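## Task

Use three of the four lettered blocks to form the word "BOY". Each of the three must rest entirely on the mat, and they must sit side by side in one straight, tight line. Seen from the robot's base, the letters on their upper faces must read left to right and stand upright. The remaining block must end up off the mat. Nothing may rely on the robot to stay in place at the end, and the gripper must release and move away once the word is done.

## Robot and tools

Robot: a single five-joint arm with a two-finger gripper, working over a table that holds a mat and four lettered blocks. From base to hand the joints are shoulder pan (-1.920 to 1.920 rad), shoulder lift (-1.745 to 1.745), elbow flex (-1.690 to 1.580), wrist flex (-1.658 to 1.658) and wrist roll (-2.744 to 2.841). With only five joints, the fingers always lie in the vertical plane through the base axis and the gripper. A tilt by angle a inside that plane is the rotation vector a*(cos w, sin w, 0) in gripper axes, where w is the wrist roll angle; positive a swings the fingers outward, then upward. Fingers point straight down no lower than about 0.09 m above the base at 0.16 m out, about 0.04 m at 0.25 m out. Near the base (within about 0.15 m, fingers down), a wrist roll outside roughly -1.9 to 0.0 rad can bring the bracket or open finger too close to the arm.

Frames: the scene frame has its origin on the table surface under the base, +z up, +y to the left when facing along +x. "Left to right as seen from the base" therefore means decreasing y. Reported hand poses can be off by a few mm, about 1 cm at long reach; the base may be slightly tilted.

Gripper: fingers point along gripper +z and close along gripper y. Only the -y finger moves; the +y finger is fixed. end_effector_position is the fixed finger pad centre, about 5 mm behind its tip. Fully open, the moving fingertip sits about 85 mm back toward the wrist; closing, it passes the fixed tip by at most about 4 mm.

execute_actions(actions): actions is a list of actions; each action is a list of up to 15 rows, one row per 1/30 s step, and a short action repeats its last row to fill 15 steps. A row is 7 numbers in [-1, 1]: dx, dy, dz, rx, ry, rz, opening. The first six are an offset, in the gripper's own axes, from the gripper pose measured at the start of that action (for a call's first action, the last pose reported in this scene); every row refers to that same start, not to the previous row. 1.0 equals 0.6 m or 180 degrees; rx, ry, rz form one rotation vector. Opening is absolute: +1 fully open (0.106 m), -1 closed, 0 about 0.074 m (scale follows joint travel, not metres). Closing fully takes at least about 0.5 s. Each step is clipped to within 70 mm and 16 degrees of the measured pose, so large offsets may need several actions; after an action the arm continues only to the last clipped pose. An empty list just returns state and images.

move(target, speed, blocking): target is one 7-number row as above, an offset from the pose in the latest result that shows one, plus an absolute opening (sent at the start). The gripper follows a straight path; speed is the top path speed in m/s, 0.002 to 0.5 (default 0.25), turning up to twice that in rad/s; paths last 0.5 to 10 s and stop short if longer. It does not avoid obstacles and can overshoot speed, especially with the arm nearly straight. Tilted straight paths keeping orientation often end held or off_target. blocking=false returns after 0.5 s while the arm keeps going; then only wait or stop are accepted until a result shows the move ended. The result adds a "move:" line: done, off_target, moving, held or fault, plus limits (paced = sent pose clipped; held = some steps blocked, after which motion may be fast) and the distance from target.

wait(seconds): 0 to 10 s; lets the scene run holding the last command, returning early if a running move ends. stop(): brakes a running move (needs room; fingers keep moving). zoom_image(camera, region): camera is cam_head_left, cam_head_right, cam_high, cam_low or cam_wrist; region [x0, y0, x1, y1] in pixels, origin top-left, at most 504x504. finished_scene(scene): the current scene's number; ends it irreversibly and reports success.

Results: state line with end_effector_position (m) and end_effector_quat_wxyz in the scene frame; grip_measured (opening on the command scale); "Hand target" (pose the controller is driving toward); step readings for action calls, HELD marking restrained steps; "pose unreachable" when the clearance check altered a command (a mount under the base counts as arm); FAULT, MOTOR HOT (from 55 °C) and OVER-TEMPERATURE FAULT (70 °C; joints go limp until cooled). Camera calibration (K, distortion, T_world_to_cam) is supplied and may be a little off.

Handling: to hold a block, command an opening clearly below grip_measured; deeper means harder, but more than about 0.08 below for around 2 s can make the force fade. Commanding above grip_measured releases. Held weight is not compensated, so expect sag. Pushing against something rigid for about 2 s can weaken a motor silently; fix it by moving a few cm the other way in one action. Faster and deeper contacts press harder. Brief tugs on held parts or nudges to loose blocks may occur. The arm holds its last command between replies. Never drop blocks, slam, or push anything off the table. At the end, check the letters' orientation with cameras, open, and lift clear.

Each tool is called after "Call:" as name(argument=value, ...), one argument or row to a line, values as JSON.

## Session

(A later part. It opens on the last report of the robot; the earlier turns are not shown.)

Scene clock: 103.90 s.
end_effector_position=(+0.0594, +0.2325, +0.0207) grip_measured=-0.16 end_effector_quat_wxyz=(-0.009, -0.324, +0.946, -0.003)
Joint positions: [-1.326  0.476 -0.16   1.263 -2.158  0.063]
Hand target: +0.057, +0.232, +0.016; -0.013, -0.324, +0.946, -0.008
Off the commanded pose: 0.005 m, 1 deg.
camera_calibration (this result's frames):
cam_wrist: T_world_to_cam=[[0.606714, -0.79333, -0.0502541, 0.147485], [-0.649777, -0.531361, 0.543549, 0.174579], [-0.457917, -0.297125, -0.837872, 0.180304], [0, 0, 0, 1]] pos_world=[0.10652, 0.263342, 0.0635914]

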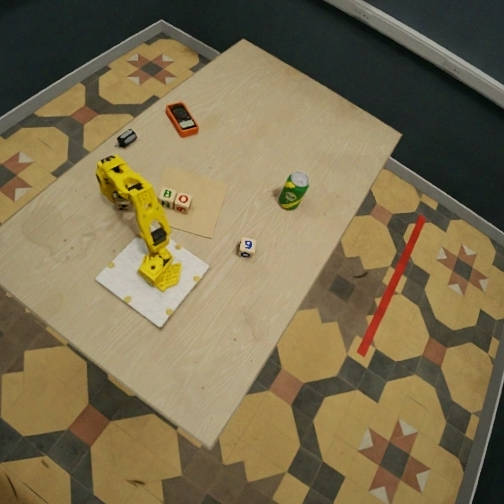

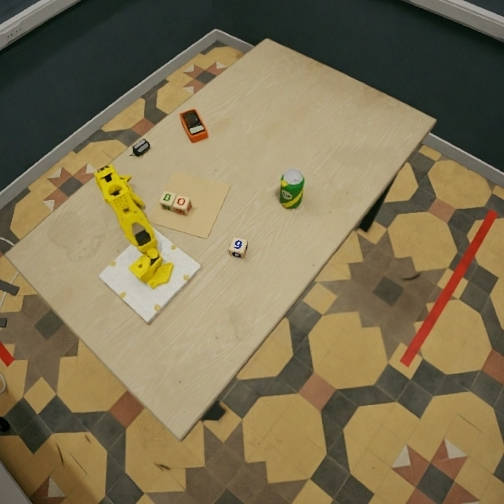

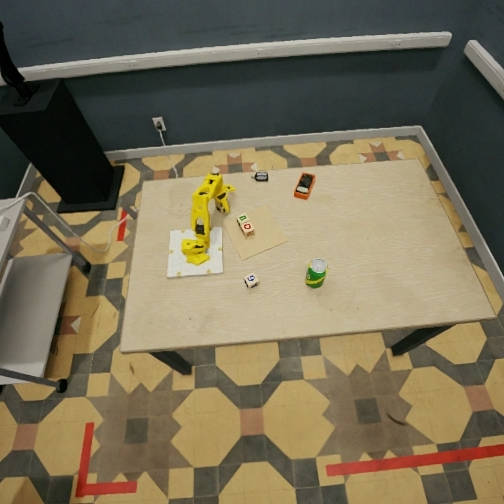

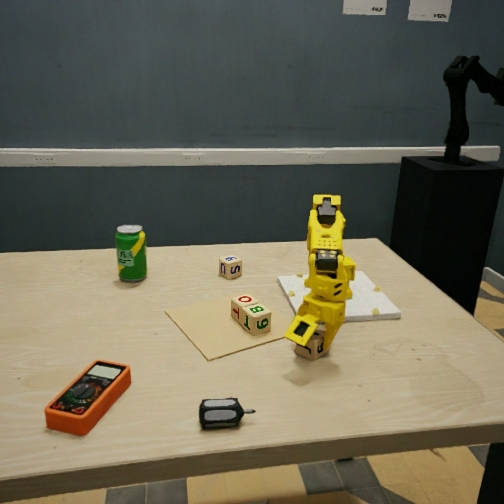

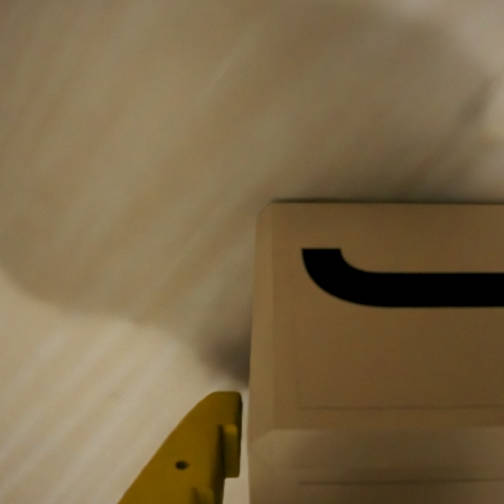

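Call:
execute_actions(
  actions=[
    [[0.003,0.001,0.0070,0.0022,0.0034,0,-0.20],[0.0028,0.0,0.0070,0.0022,0.0034,0,-0.24],[0.0026,-0.0012,0.0070,0.0022,0.0034,0,-0.28],[0.0024,-0.0025,0.0070,0.0022,0.0034,0,-0.31],[0.0022,-0.0038,0.0070,0.0022,0.0034,0,-0.34],[0.002,-0.005,0.0070,0.0022,0.0034,0,-0.37],[0.002,-0.006,0.0070,0.0022,0.0034,0,-0.39],[0.002,-0.0067,0.0070,0.0022,0.0034,0,-0.41],[0.002,-0.0070,0.0070,0.0022,0.0034,0,-0.43],[0.002,-0.0070,0.0070,0.0022,0.0034,0,-0.45],[0.002,-0.0070,0.0070,0.0022,0.0034,0,-0.47],[0.002,-0.0070,0.0070,0.0022,0.0034,0,-0.49],[0.002,-0.0070,0.0070,0.0022,0.0034,0,-0.50],[0.002,-0.0070,0.0070,0.0022,0.0034,0,-0.51],[0.002,-0.0070,0.0070,0.0022,0.0034,0,-0.51]],
  ],
)

Scene clock: 105.50 s.
end_effector_position=(+0.0601, +0.2322, +0.0209) grip_measured=-0.44 end_effector_quat_wxyz=(-0.007, -0.324, +0.946, -0.000)
Joint positions: [-1.323  0.465 -0.145  1.252 -2.155  0.044]
Hand target: +0.061, +0.228, +0.016; -0.013, -0.324, +0.946, -0.009
Off the commanded pose: 0.006 m, 1 deg.
Step readings (end_effector_position):
0: (+0.0594, +0.2325, +0.0207)
1: (+0.0594, +0.2325, +0.0207)
2: (+0.0594, +0.2325, +0.0207)
4: (+0.0596, +0.2330, +0.0207)
8: (+0.0592, +0.2316, +0.0193)
15: end_effector_position above
camera_calibration (this result's frames):
cam_wrist: T_world_to_cam=[[0.606743, -0.793067, -0.0539264, 0.146855], [-0.650718, -0.53451, 0.539318, 0.175588], [-0.45654, -0.292137, -0.840373, 0.179519], [0, 0, 0, 1]] pos_world=[0.107113, 0.262764, 0.0640847]

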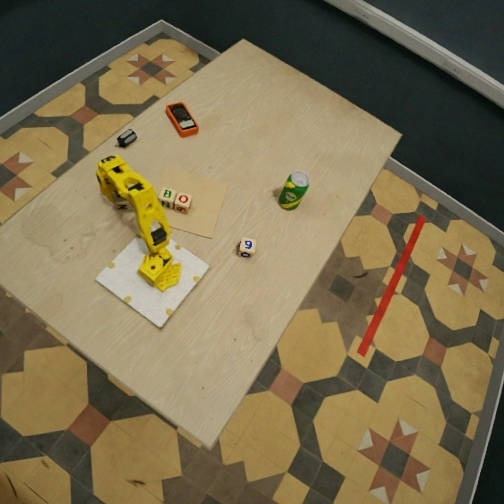

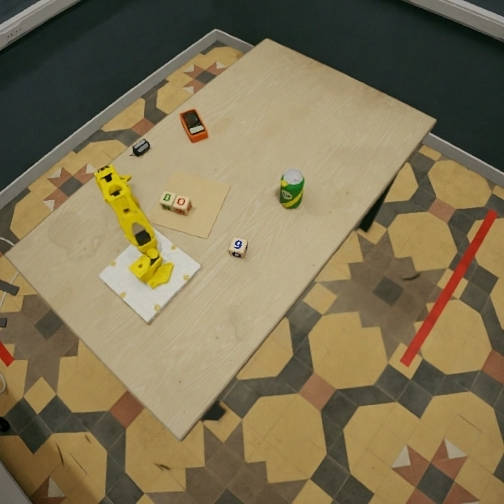

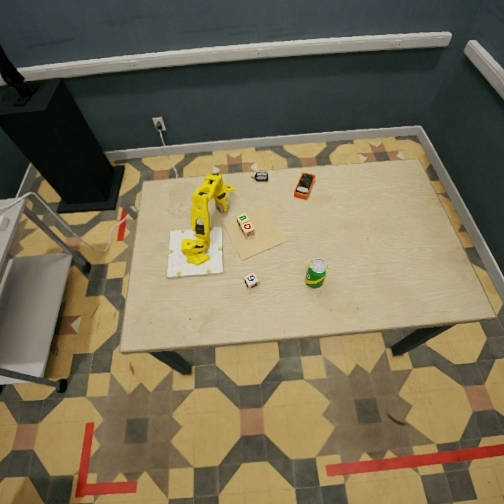

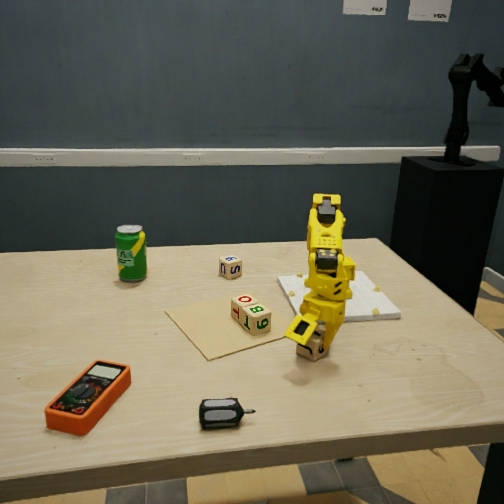

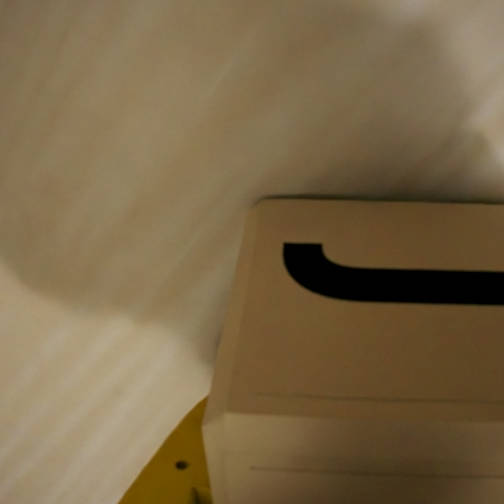

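Call:
execute_actions(
  actions=[
    [[0.0035,-0.0023,-0.0003,0.0034,0.0046,0,-0.51],[0.0035,-0.0023,-0.0023,0.0034,0.0046,0,-0.51],[0.0035,-0.0023,-0.0070,0.0034,0.0046,0,-0.51],[0.0036,-0.0030,-0.0147,0.0034,0.0046,-0.0007,-0.51],[0.0039,-0.0049,-0.0252,0.0033,0.0047,-0.0027,-0.51],[0.0043,-0.0080,-0.0375,0.0033,0.0047,-0.0061,-0.51],[0.0049,-0.0123,-0.0510,0.0032,0.0048,-0.0106,-0.51],[0.0056,-0.0176,-0.0643,0.0031,0.0048,-0.0163,-0.51],[0.0065,-0.0239,-0.0767,0.0030,0.0049,-0.0231,-0.51],[0.0075,-0.0312,-0.0872,0.0029,0.0050,-0.0309,-0.51],[0.0086,-0.0393,-0.0948,0.0027,0.0051,-0.0396,-0.51],[0.0098,-0.0483,-0.0995,0.0026,0.0052,-0.0492,-0.51],[0.0112,-0.0581,-0.1015,0.0024,0.0052,-0.0596,-0.51],[0.0126,-0.0685,-0.1018,0.0022,0.0053,-0.0708,-0.51],[0.0141,-0.0796,-0.1018,0.0020,0.0054,-0.0826,-0.51]],
    [[0.0161,-0.0478,-0.0083,0.0011,0.0047,-0.0571,-0.51],[0.0192,-0.0595,-0.0083,0.0009,0.0047,-0.0701,-0.51],[0.0224,-0.0716,-0.0083,0.0006,0.0048,-0.0835,-0.51],[0.0257,-0.0841,-0.0083,0.0003,0.0048,-0.0974,-0.51],[0.0291,-0.0969,-0.0083,0.0,0.0048,-0.1116,-0.51],[0.0326,-0.1099,-0.0083,-0.0003,0.0048,-0.1260,-0.51],[0.0361,-0.1231,-0.0083,-0.0005,0.0048,-0.1407,-0.51],[0.0396,-0.1365,-0.0083,-0.0008,0.0047,-0.1555,-0.51],[0.0432,-0.1499,-0.0083,-0.0011,0.0047,-0.1704,-0.51],[0.0467,-0.1633,-0.0083,-0.0014,0.0046,-0.1852,-0.51],[0.0503,-0.1766,-0.0083,-0.0017,0.0045,-0.2000,-0.51],[0.0538,-0.1898,-0.0083,-0.0020,0.0043,-0.2147,-0.51],[0.0572,-0.2027,-0.0083,-0.0023,0.0042,-0.2292,-0.51],[0.0606,-0.2155,-0.0083,-0.0026,0.0040,-0.2434,-0.51],[0.0639,-0.2280,-0.0083,-0.0029,0.0038,-0.2572,-0.51]],
    [[0.0491,-0.0344,-0.0017,-0.0055,0.0033,-0.0729,-0.51],[0.0584,-0.0420,-0.0017,-0.0057,0.0030,-0.0859,-0.51],[0.0672,-0.0495,-0.0017,-0.0058,0.0026,-0.0983,-0.51],[0.0756,-0.0565,-0.0017,-0.0060,0.0023,-0.1101,-0.51],[0.0836,-0.0632,-0.0010,-0.0061,0.0020,-0.1213,-0.51],[0.0910,-0.0693,0.0,-0.0062,0.0017,-0.1317,-0.51],[0.0978,-0.0751,0.0010,-0.0063,0.0014,-0.1413,-0.51],[0.1039,-0.0802,0.0020,-0.0063,0.0011,-0.1500,-0.51],[0.1096,-0.0849,0.0030,-0.0063,0.0009,-0.1578,-0.51],[0.1143,-0.0890,0.0040,-0.0064,0.0007,-0.1646,-0.51],[0.1185,-0.0923,0.0050,-0.0064,0.0005,-0.1703,-0.51],[0.1216,-0.0950,0.0057,-0.0064,0.0004,-0.1748,-0.51],[0.1240,-0.0970,0.0063,-0.0064,0.0003,-0.1782,-0.51],[0.1255,-0.0983,0.0067,-0.0064,0.0002,-0.1802,-0.51],[0.1260,-0.0987,0.0067,-0.0064,0.0002,-0.1809,-0.51]],
  ],
)

Scene clock: 118.50 s.
end_effector_position=(+0.1737, +0.0280, +0.0782) grip_measured=-0.45 end_effector_quat_wxyz=(+0.037, +0.822, -0.568, -0.037)
Joint positions: [-0.202  0.036  0.035  1.591  0.24   0.044]
Hand target: +0.179, +0.024, +0.078; +0.033, +0.831, -0.554, -0.036
Off the commanded pose: 0.006 m, 3 deg.
Step readings (end_effector_position; steps 1 to 15: 1st action; 16 to 30: 2nd action; 31 to 45: 3rd action):
0: (+0.0601, +0.2322, +0.0209)
1: (+0.0602, +0.2324, +0.0212)
2: (+0.0601, +0.2322, +0.0214)
4: (+0.0598, +0.2312, +0.0227)
8: (+0.0592, +0.2262, +0.0353)
15: (+0.0737, +0.2072, +0.0752)
16: (+0.0769, +0.2031, +0.0776)
17: (+0.0807, +0.1980, +0.0787)
19: (+0.0880, +0.1855, +0.0785)
23: (+0.1031, +0.1580, +0.0782)
30: (+0.1322, +0.1083, +0.0805)
31: (+0.1367, +0.1016, +0.0810)
32: (+0.1406, +0.0945, +0.0810)
34: (+0.1472, +0.0804, +0.0812)
38: (+0.1593, +0.0549, +0.0813)
45: end_effector_position above
camera_calibration (this result's frames):
cam_wrist: T_world_to_cam=[[0.925642, 0.346355, -0.152397, -0.160512], [0.374105, -0.777122, 0.506091, -0.0591461], [0.0568558, -0.525471, -0.84891, 0.137849], [0, 0, 0, 1]] pos_world=[0.162866, 0.0820661, 0.122493]

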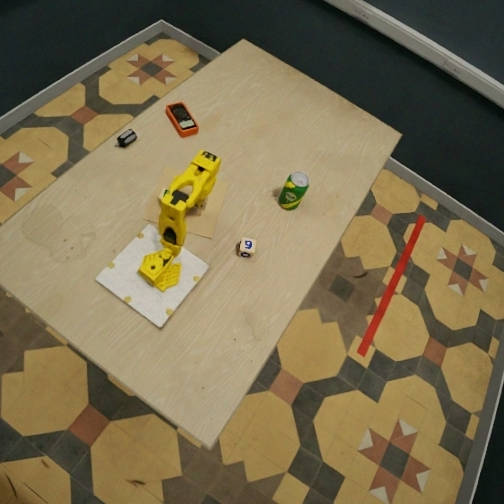

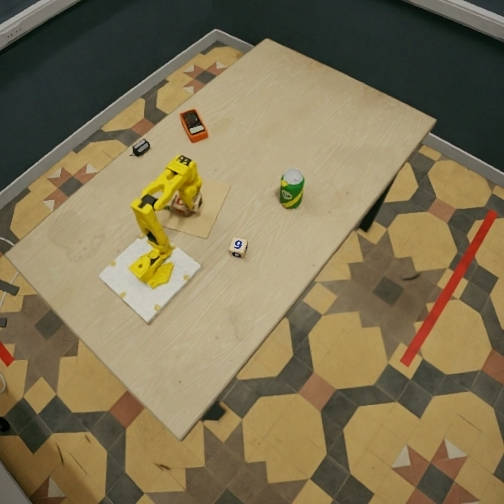

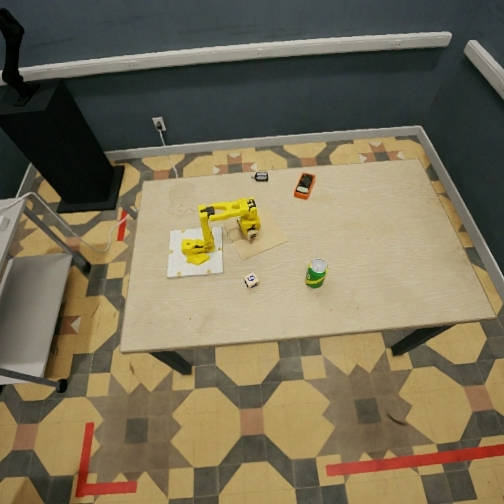

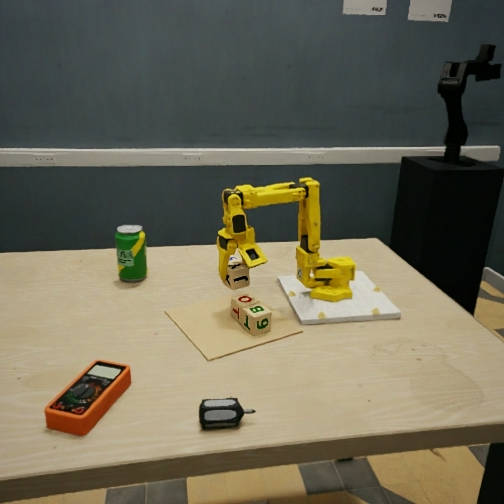

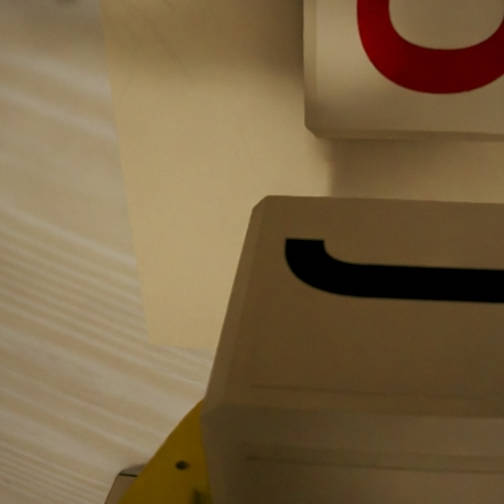

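Call:
execute_actions(
  actions=[],
)

Scene clock: 118.60 s.
end_effector_position=(+0.1760, +0.0253, +0.0784) grip_measured=-0.45 end_effector_quat_wxyz=(+0.034, +0.829, -0.558, -0.036)
Joint positions: [-0.186  0.045  0.021  1.591  0.28   0.044]
Hand target: +0.178, +0.023, +0.078; +0.034, +0.830, -0.555, -0.036
Off the commanded pose: 0.003 m, 2 deg.
camera_calibration (this result's frames):
cam_wrist: T_world_to_cam=[[0.917512, 0.369472, -0.147181, -0.161235], [0.390972, -0.770114, 0.504048, -0.0651592], [0.0728851, -0.520014, -0.851042, 0.133688], [0, 0, 0, 1]] pos_world=[0.163666, 0.0789113, 0.122887]

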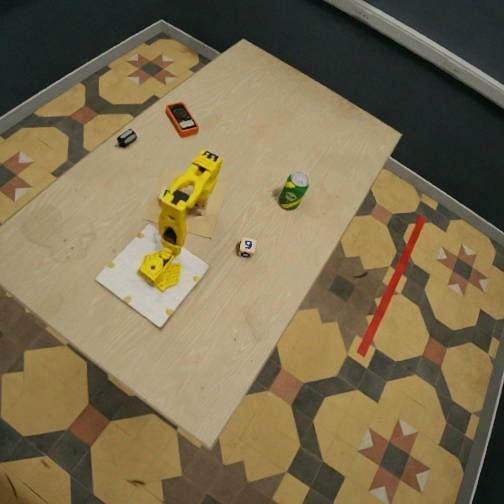

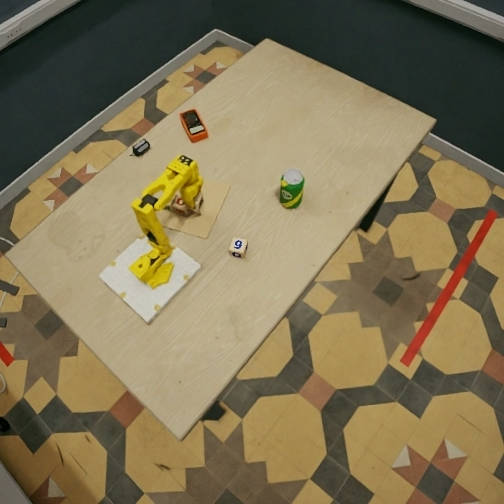

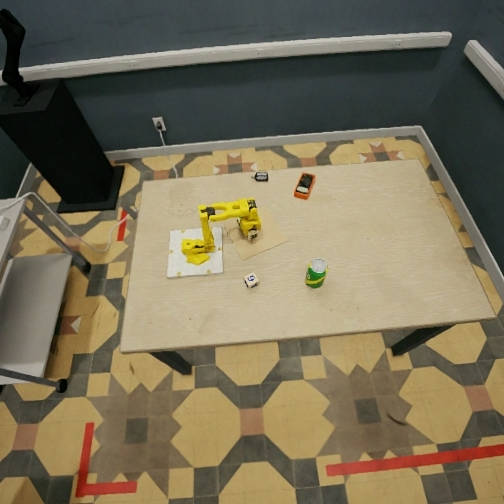

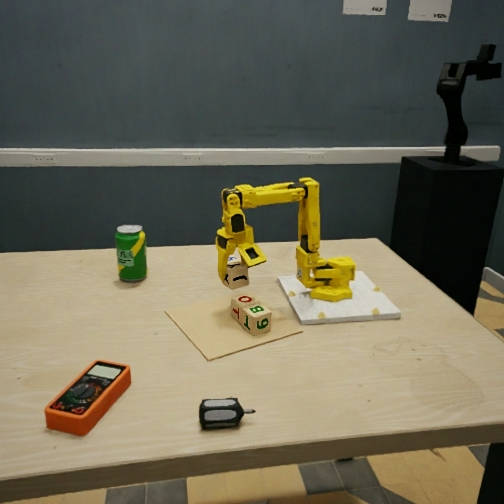

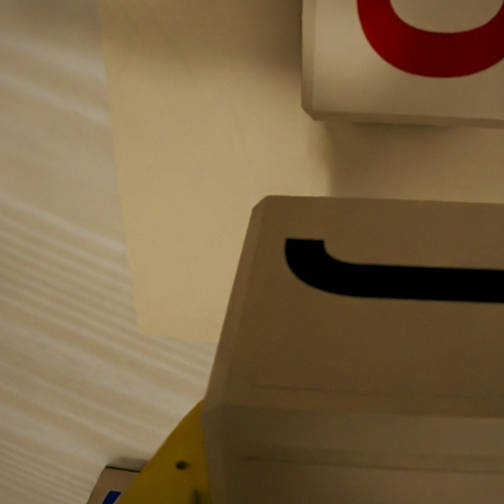

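Call:
execute_actions(
  actions=[],
)

Scene clock: 118.93 s.
end_effector_position=(+0.1768, +0.0251, +0.0789) grip_measured=-0.45 end_effector_quat_wxyz=(+0.033, +0.831, -0.555, -0.035)
Joint positions: [-0.185  0.045  0.016  1.591  0.289  0.044]
Hand target: +0.179, +0.023, +0.078; +0.033, +0.831, -0.555, -0.036
Off the commanded pose: 0.002 m, 2 deg.
camera_calibration (this result's frames):
cam_wrist: T_world_to_cam=[[0.915303, 0.376693, -0.142559, -0.161981], [0.39462, -0.76791, 0.504568, -0.0666458], [0.0805949, -0.518089, -0.851521, 0.132577], [0, 0, 0, 1]] pos_world=[0.163877, 0.0785259, 0.123428]

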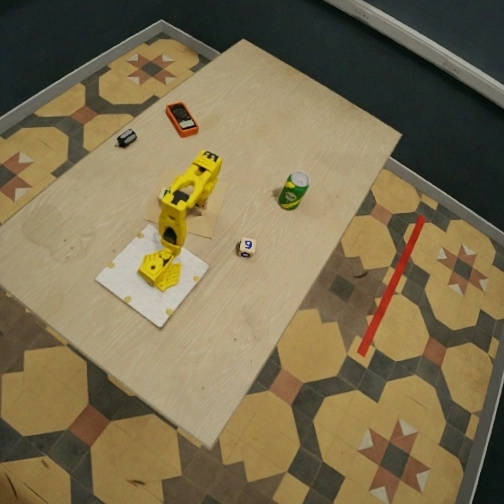

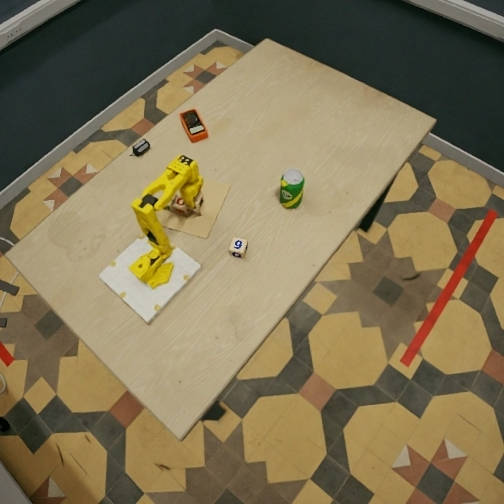

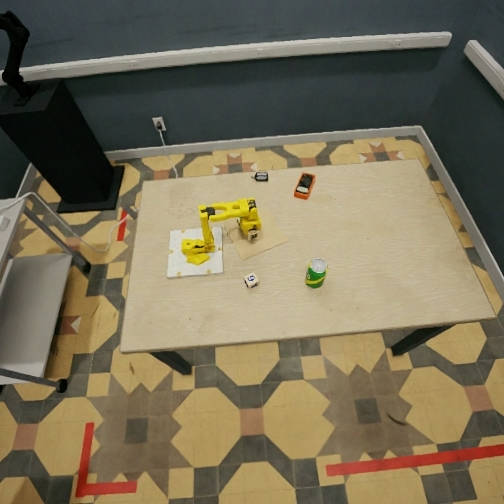

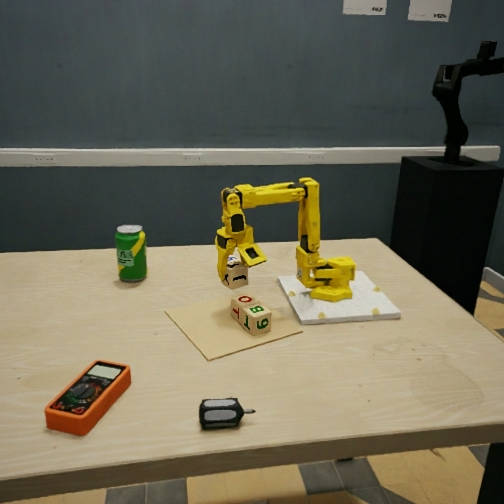

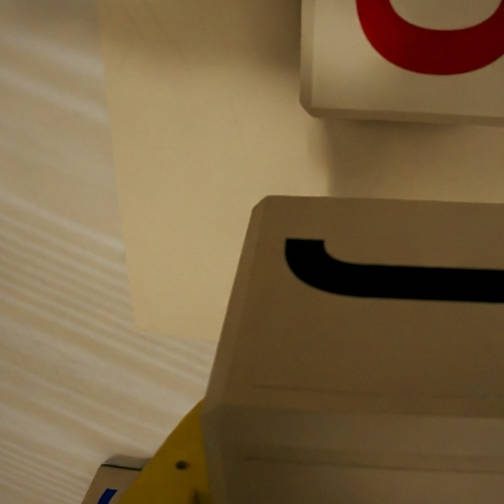

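Call:
zoom_image(
  camera="cam_wrist",
  region=[240, 40, 504, 260],
)

Region (240, 40, 504, 260) of cam_wrist's 504x504 image, scaled by 1.909.

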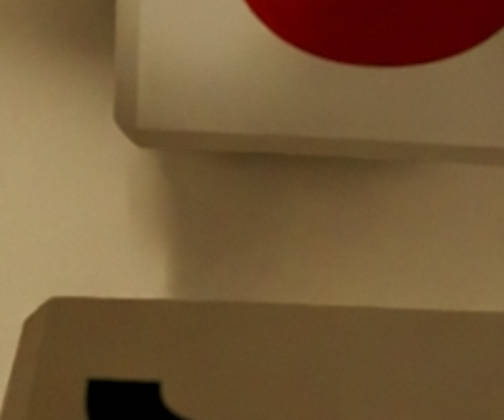

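Call:
execute_actions(
  actions=[
    [[-0.0001,0,0.0003,0.0002,0,0,-0.51],[-0.0008,-0.0002,0.0021,0.0012,0.0003,0,-0.51],[-0.0021,-0.0006,0.0063,0.0035,0.0007,0,-0.51],[-0.0041,-0.0013,0.0131,0.0067,0.0014,0,-0.51],[-0.0064,-0.0022,0.0224,0.0106,0.0023,0,-0.51],[-0.0087,-0.0033,0.0334,0.0145,0.0031,0,-0.51],[-0.0105,-0.0045,0.0454,0.0177,0.0038,0,-0.51],[-0.0117,-0.0056,0.0573,0.0200,0.0042,0,-0.51],[-0.0122,-0.0067,0.0683,0.0210,0.0045,0,-0.51],[-0.0121,-0.0076,0.0775,0.0212,0.0045,0,-0.51],[-0.0120,-0.0082,0.0842,0.0212,0.0045,0,-0.51],[-0.0119,-0.0086,0.0884,0.0212,0.0045,0,-0.51],[-0.0118,-0.0088,0.0902,0.0212,0.0045,0,-0.51],[-0.0118,-0.0088,0.0905,0.0212,0.0045,0,-0.51],[-0.0118,-0.0088,0.0905,0.0212,0.0045,0,-0.51]],
  ],
)

Scene clock: 124.10 s.
end_effector_position=(+0.1724, +0.0306, +0.0318) grip_measured=-0.45 end_effector_quat_wxyz=(+0.012, +0.831, -0.556, -0.011)
Joint positions: [-0.219  0.016  0.403  1.171  0.254  0.044]
Hand target: +0.171, +0.032, +0.025; +0.011, +0.831, -0.556, -0.011
Off the commanded pose: 0.008 m, 0 deg.
Step readings (end_effector_position):
0: (+0.1768, +0.0251, +0.0789)
1: (+0.1768, +0.0251, +0.0789)
2: (+0.1768, +0.0251, +0.0789)
4: (+0.1771, +0.0252, +0.0778)
8: (+0.1747, +0.0276, +0.0635)
15: end_effector_position above
camera_calibration (this result's frames):
cam_wrist: T_world_to_cam=[[0.922832, 0.376384, -0.0819565, -0.169917], [0.361569, -0.773, 0.521285, -0.0316076], [0.132851, -0.510691, -0.849438, 0.0864115], [0, 0, 0, 1]] pos_world=[0.156753, 0.0836508, 0.075952]

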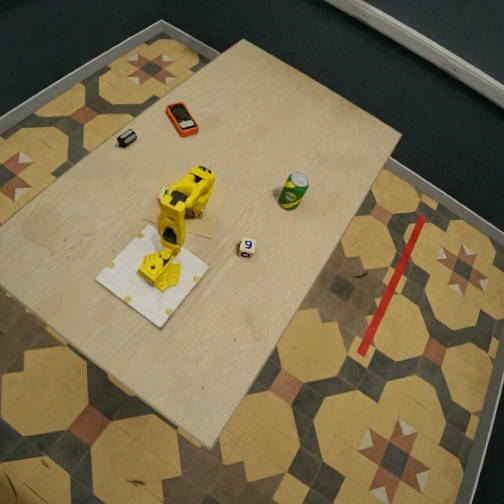

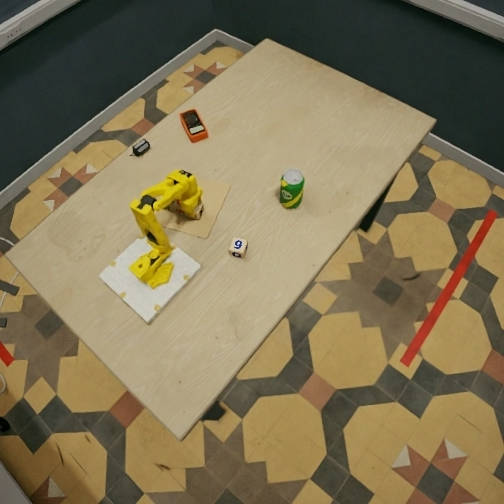

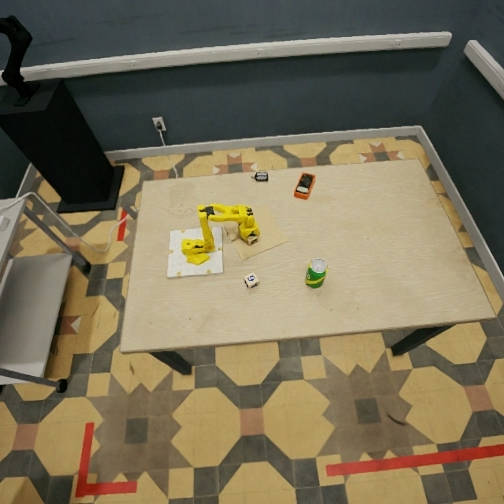

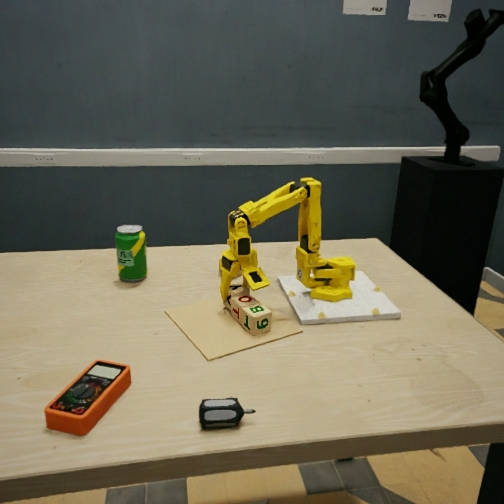

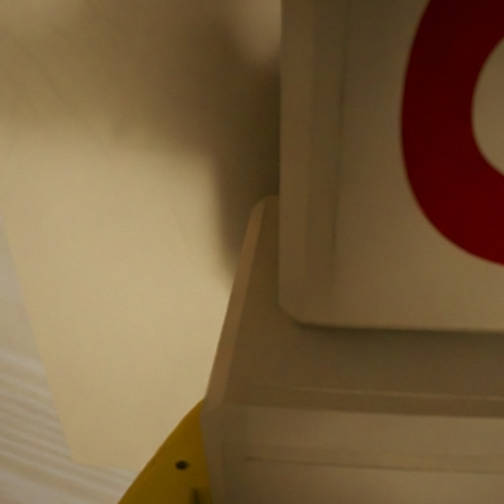

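Call:
execute_actions(
  actions=[],
)

Scene clock: 124.33 s.
end_effector_position=(+0.1758, +0.0312, +0.0296) grip_measured=-0.45 end_effector_quat_wxyz=(+0.003, +0.831, -0.556, -0.002)
Joint positions: [-0.219  0.017  0.417  1.13   0.254  0.044]
Hand target: +0.172, +0.032, +0.025; +0.011, +0.831, -0.555, -0.011
Off the commanded pose: 0.006 m, 1 deg.
camera_calibration (this result's frames):
cam_wrist: T_world_to_cam=[[0.924598, 0.376738, -0.0564607, -0.174636], [0.348159, -0.775535, 0.526623, -0.0289127], [0.154611, -0.506572, -0.848222, 0.0803932], [0, 0, 0, 1]] pos_world=[0.159105, 0.0840942, 0.0735573]

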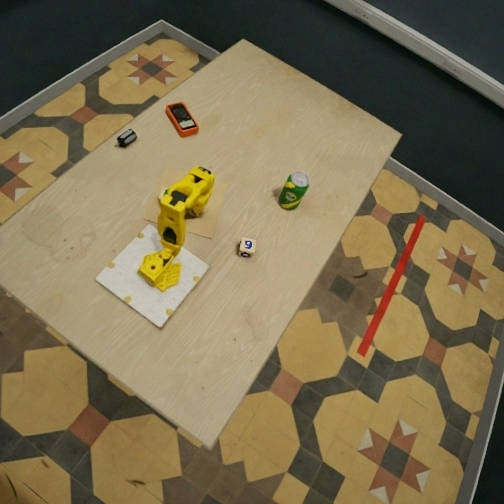

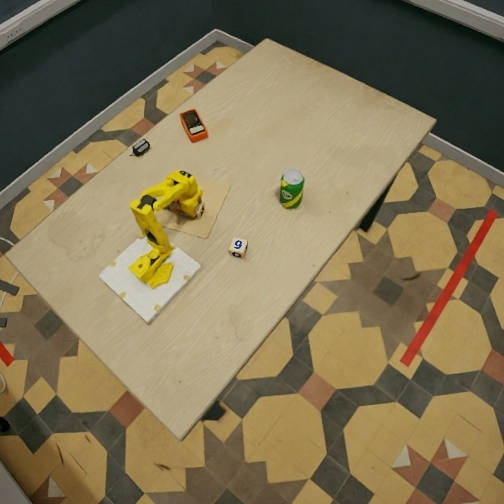

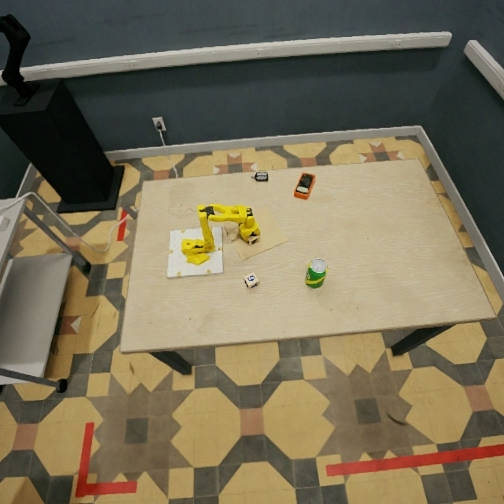

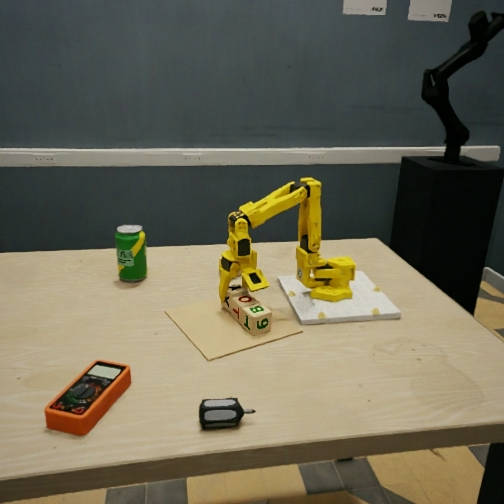

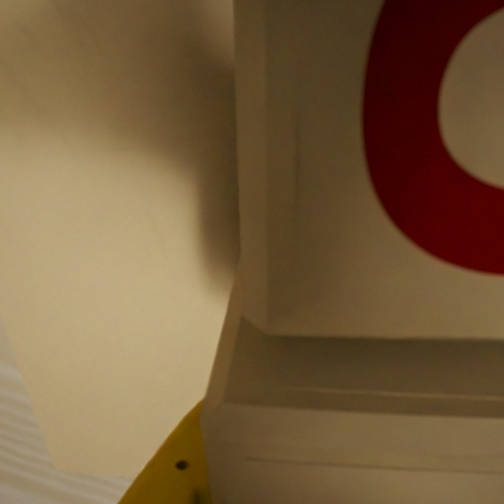

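Call:
zoom_image(
  camera="cam_wrist",
  region=[170, 240, 504, 504],
)

Call:
execute_actions(
  actions=[],
)

Region (170, 240, 504, 504) of cam_wrist's 504x504 image, scaled by 1.509; it fills the top 398 rows of this view, and the rest is white.

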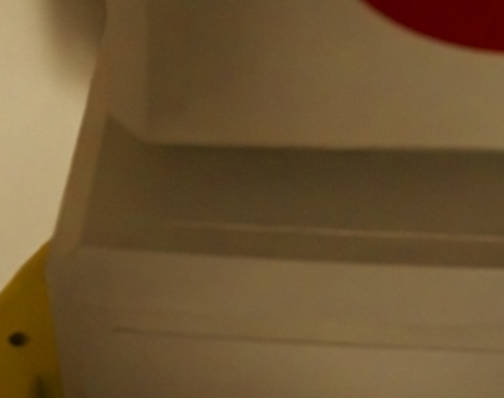

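Scene clock: 124.53 s.
end_effector_position=(+0.1758, +0.0312, +0.0296) grip_measured=-0.45 end_effector_quat_wxyz=(+0.003, +0.831, -0.556, -0.002)
Joint positions: [-0.219  0.017  0.417  1.13   0.254  0.044]
Hand target: +0.171, +0.032, +0.025; +0.011, +0.831, -0.555, -0.011
Off the commanded pose: 0.006 m, 1 deg.
camera_calibration (this result's frames):
cam_wrist: T_world_to_cam=[[0.924598, 0.376738, -0.0564607, -0.174636], [0.348159, -0.775535, 0.526623, -0.0289127], [0.154611, -0.506572, -0.848222, 0.0803932], [0, 0, 0, 1]] pos_world=[0.159105, 0.0840942, 0.0735573]

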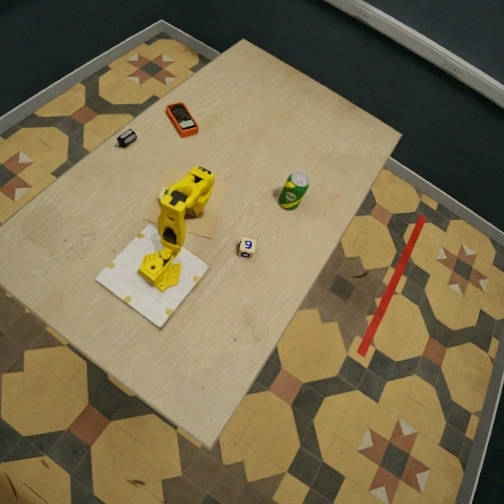

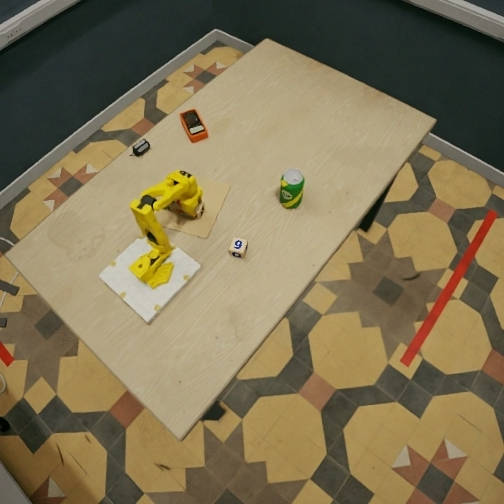

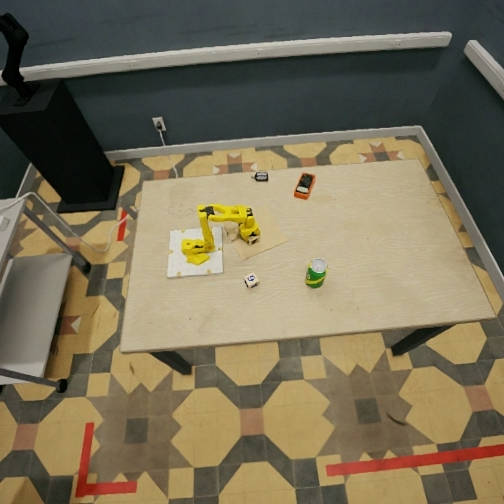

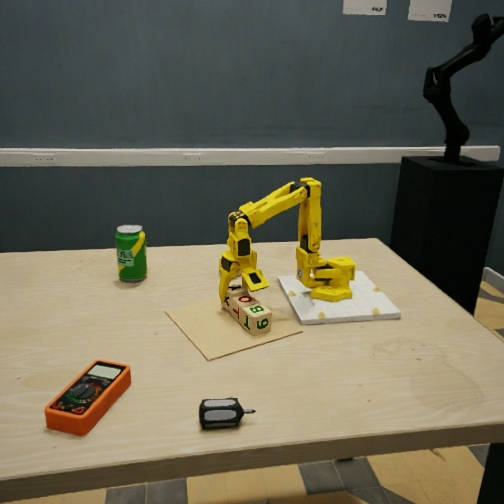

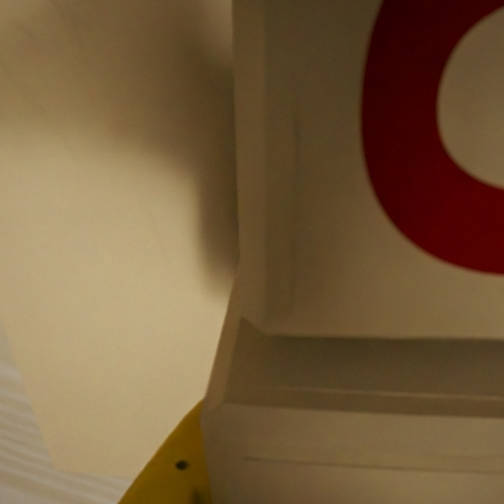

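Call:
execute_actions(
  actions=[
    [[-0.0035,0.005,0.0090,-0.0072,-0.0015,0,-0.51],[-0.0035,0.005,0.0110,-0.0072,-0.0015,0,-0.51],[-0.0035,0.005,0.0125,-0.0072,-0.0015,0,-0.51],[-0.0035,0.005,0.0135,-0.0072,-0.0015,0,-0.51],[-0.0035,0.005,0.0135,-0.0072,-0.0015,0,-0.50],[-0.0035,0.005,0.0135,-0.0072,-0.0015,0,-0.47],[-0.0035,0.005,0.0135,-0.0072,-0.0015,0,-0.42],[-0.0035,0.005,0.0135,-0.0072,-0.0015,0,-0.36],[-0.0035,0.006,0.0123,-0.0072,-0.0015,0,-0.30],[-0.0035,0.0075,0.0107,-0.0072,-0.0015,0,-0.24],[-0.0035,0.009,0.0085,-0.0072,-0.0015,0,-0.19],[-0.0035,0.010,0.0082,-0.0072,-0.0015,0,-0.15],[-0.0035,0.010,0.0064,-0.0072,-0.0015,0,-0.15],[-0.0035,0.010,0.0020,-0.0072,-0.0015,0,-0.15],[-0.0035,0.010,-0.0054,-0.0072,-0.0015,0,-0.15]],
    [[0,0.004,-0.0200,-0.003,-0.0006,0,-0.15],[0,0.004,-0.0328,-0.002,-0.0004,0,-0.15],[0,0.004,-0.0474,0,0,0,-0.15],[0.0004,0.0043,-0.0629,0.002,0.0004,0.0004,-0.15],[0.0030,0.0060,-0.0785,0.004,0.0008,0.0028,-0.15],[0.0086,0.0098,-0.0931,0.0065,0.0013,0.0082,-0.15],[0.0175,0.0158,-0.1059,0.009,0.0018,0.0167,-0.15],[0.0288,0.0234,-0.1161,0.011,0.0024,0.0276,-0.15],[0.0416,0.0320,-0.1235,0.013,0.0030,0.0398,-0.15],[0.0544,0.0406,-0.1279,0.014,0.0036,0.0520,-0.15],[0.0657,0.0482,-0.1297,0.015,0.0042,0.0629,-0.15],[0.0746,0.0542,-0.1300,0.015,0.0047,0.0714,-0.15],[0.0802,0.0580,-0.1300,0.015,0.0050,0.0768,-0.15],[0.0828,0.0597,-0.1300,0.015,0.0052,0.0792,-0.15],[0.0832,0.0600,-0.1300,0.015,0.0052,0.0796,-0.15]],
  ],
)

Scene clock: 133.30 s.
end_effector_position=(+0.1633, -0.0167, +0.1002) grip_measured=-0.16 end_effector_quat_wxyz=(-0.007, +0.766, -0.643, +0.013)
Joint positions: [ 0.058 -0.251  0.182  1.598  0.312  0.063]
Hand target: +0.162, -0.028, +0.105; -0.007, +0.755, -0.655, +0.017
Off the commanded pose: 0.014 m, 2 deg.
Step readings (end_effector_position; steps 1 to 15: 1st action; 16 to 30: 2nd action):
0: (+0.1758, +0.0312, +0.0296)
1: (+0.1761, +0.0313, +0.0296)
2: (+0.1761, +0.0313, +0.0291)
4: (+0.1756, +0.0312, +0.0277)
8: (+0.1764, +0.0314, +0.0263)
15: (+0.1728, +0.0307, +0.0267)
16: (+0.1717, +0.0305, +0.0283)
17: (+0.1706, +0.0303, +0.0307)
19: (+0.1705, +0.0302, +0.0401)
23: (+0.1719, +0.0265, +0.0698)
30: end_effector_position above
camera_calibration (this result's frames):
cam_wrist: T_world_to_cam=[[0.985548, 0.167888, -0.0225746, -0.157817], [0.153534, -0.828971, 0.537806, -0.0691254], [0.0715773, -0.533499, -0.842766, 0.130555], [0, 0, 0, 1]] pos_world=[0.156805, 0.0388434, 0.14364]

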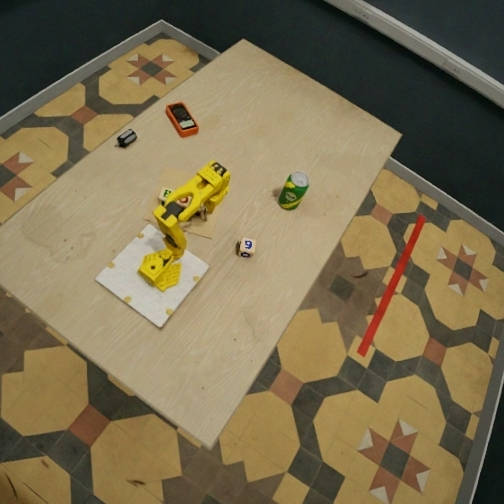

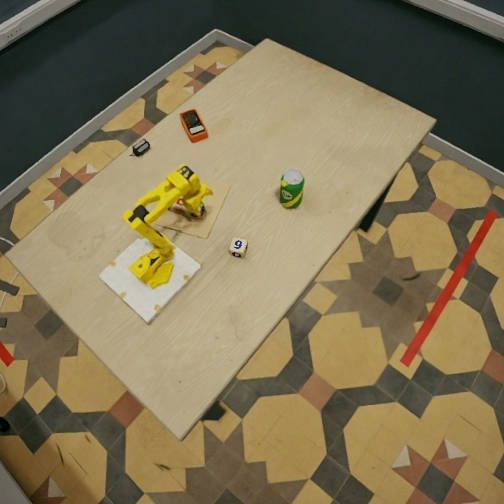

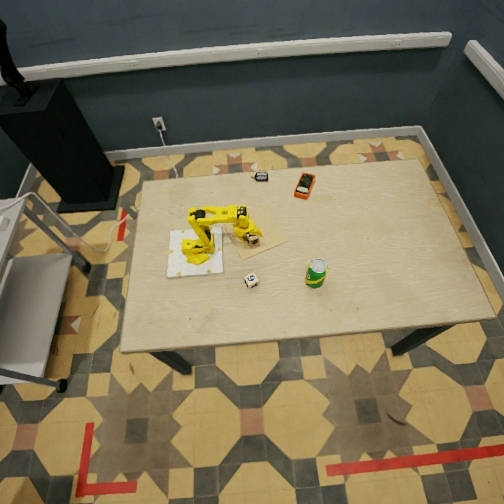

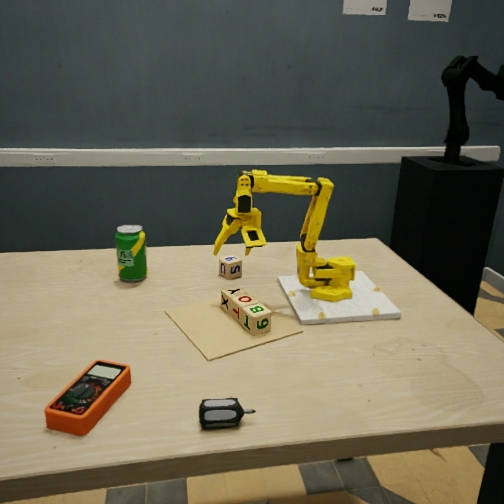

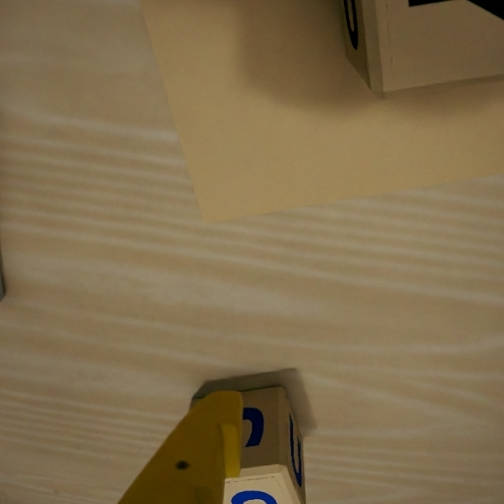

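Call:
zoom_image(
  camera="cam_low",
  region=[160, 260, 310, 370],
)

Call:
execute_actions(
  actions=[],
)

Region (160, 260, 310, 370) of cam_low's 504x504 image, scaled by 3.360, with more detail than that image has; it fills the top 370 rows of this view, and the rest is white.

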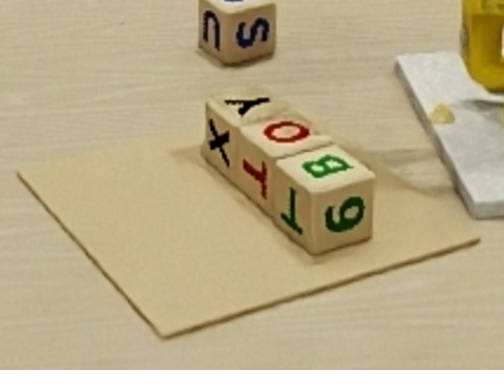

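Scene clock: 133.47 s.
end_effector_position=(+0.1624, -0.0255, +0.1029) grip_measured=-0.16 end_effector_quat_wxyz=(-0.007, +0.756, -0.654, +0.015)
Joint positions: [ 0.111 -0.251  0.162  1.614  0.335  0.063]
Hand target: +0.162, -0.028, +0.105; -0.007, +0.755, -0.655, +0.017
Off the commanded pose: 0.005 m, 0 deg.
camera_calibration (this result's frames):
cam_wrist: T_world_to_cam=[[0.990296, 0.137547, -0.0198491, -0.157203], [0.126422, -0.832314, 0.539696, -0.0736786], [0.057713, -0.536968, -0.841626, 0.130221], [0, 0, 0, 1]] pos_world=[0.157477, 0.0302234, 0.146241]

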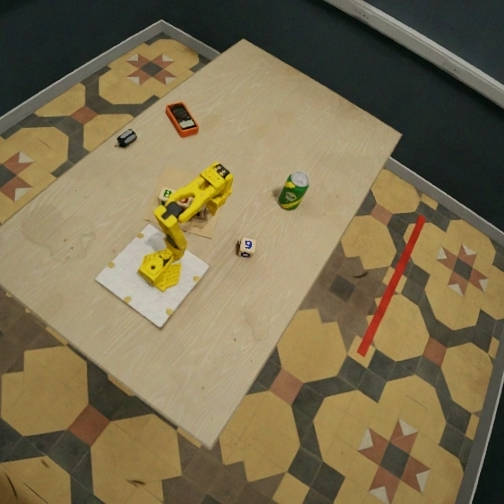

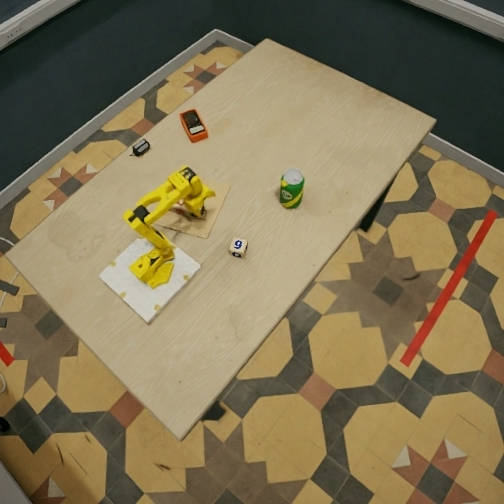

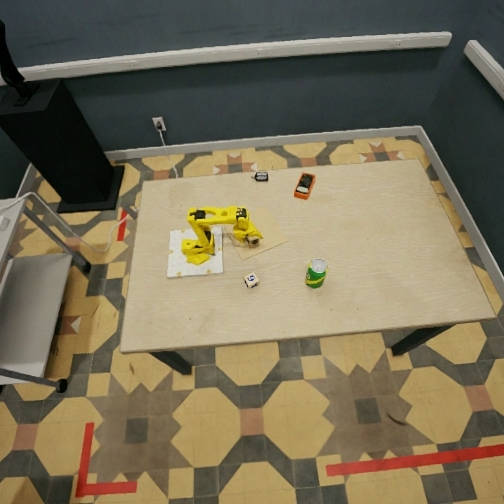

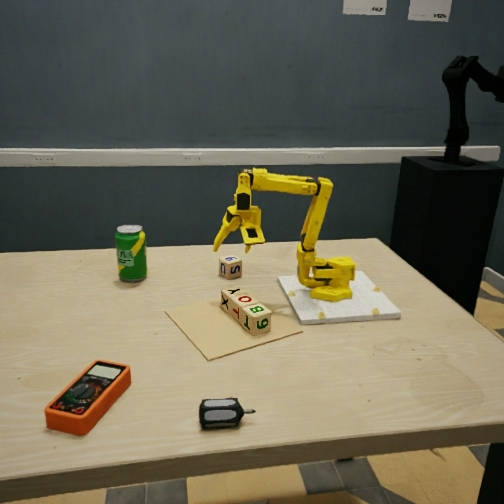

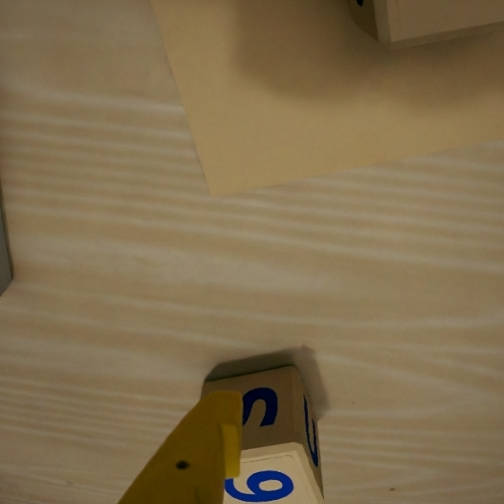

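Call:
zoom_image(
  camera="cam_low",
  region=[210, 280, 280, 340],
)

Call:
zoom_image(
  camera="cam_high",
  region=[210, 195, 300, 270],
)

Region (210, 280, 280, 340) of cam_low's 504x504 image, scaled by 7.200, with more detail than that image has; it fills the top 432 rows of this view, and the rest is white.

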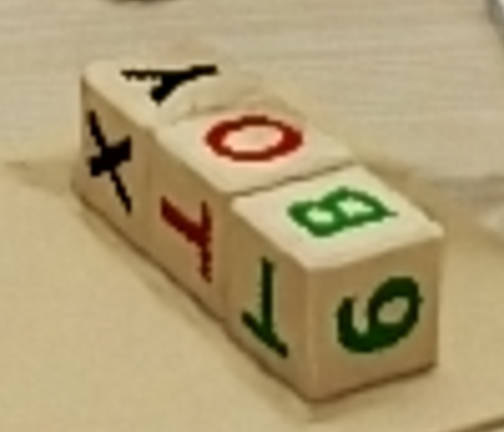

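Region (210, 195, 300, 270) of cam_high's 504x504 image, scaled by 5.600, with more detail than that image has.

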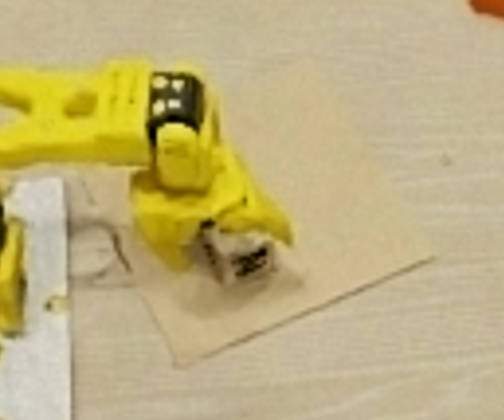

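Call:
finished_scene(
  scene=2,
)

The scene is finished: the task was done.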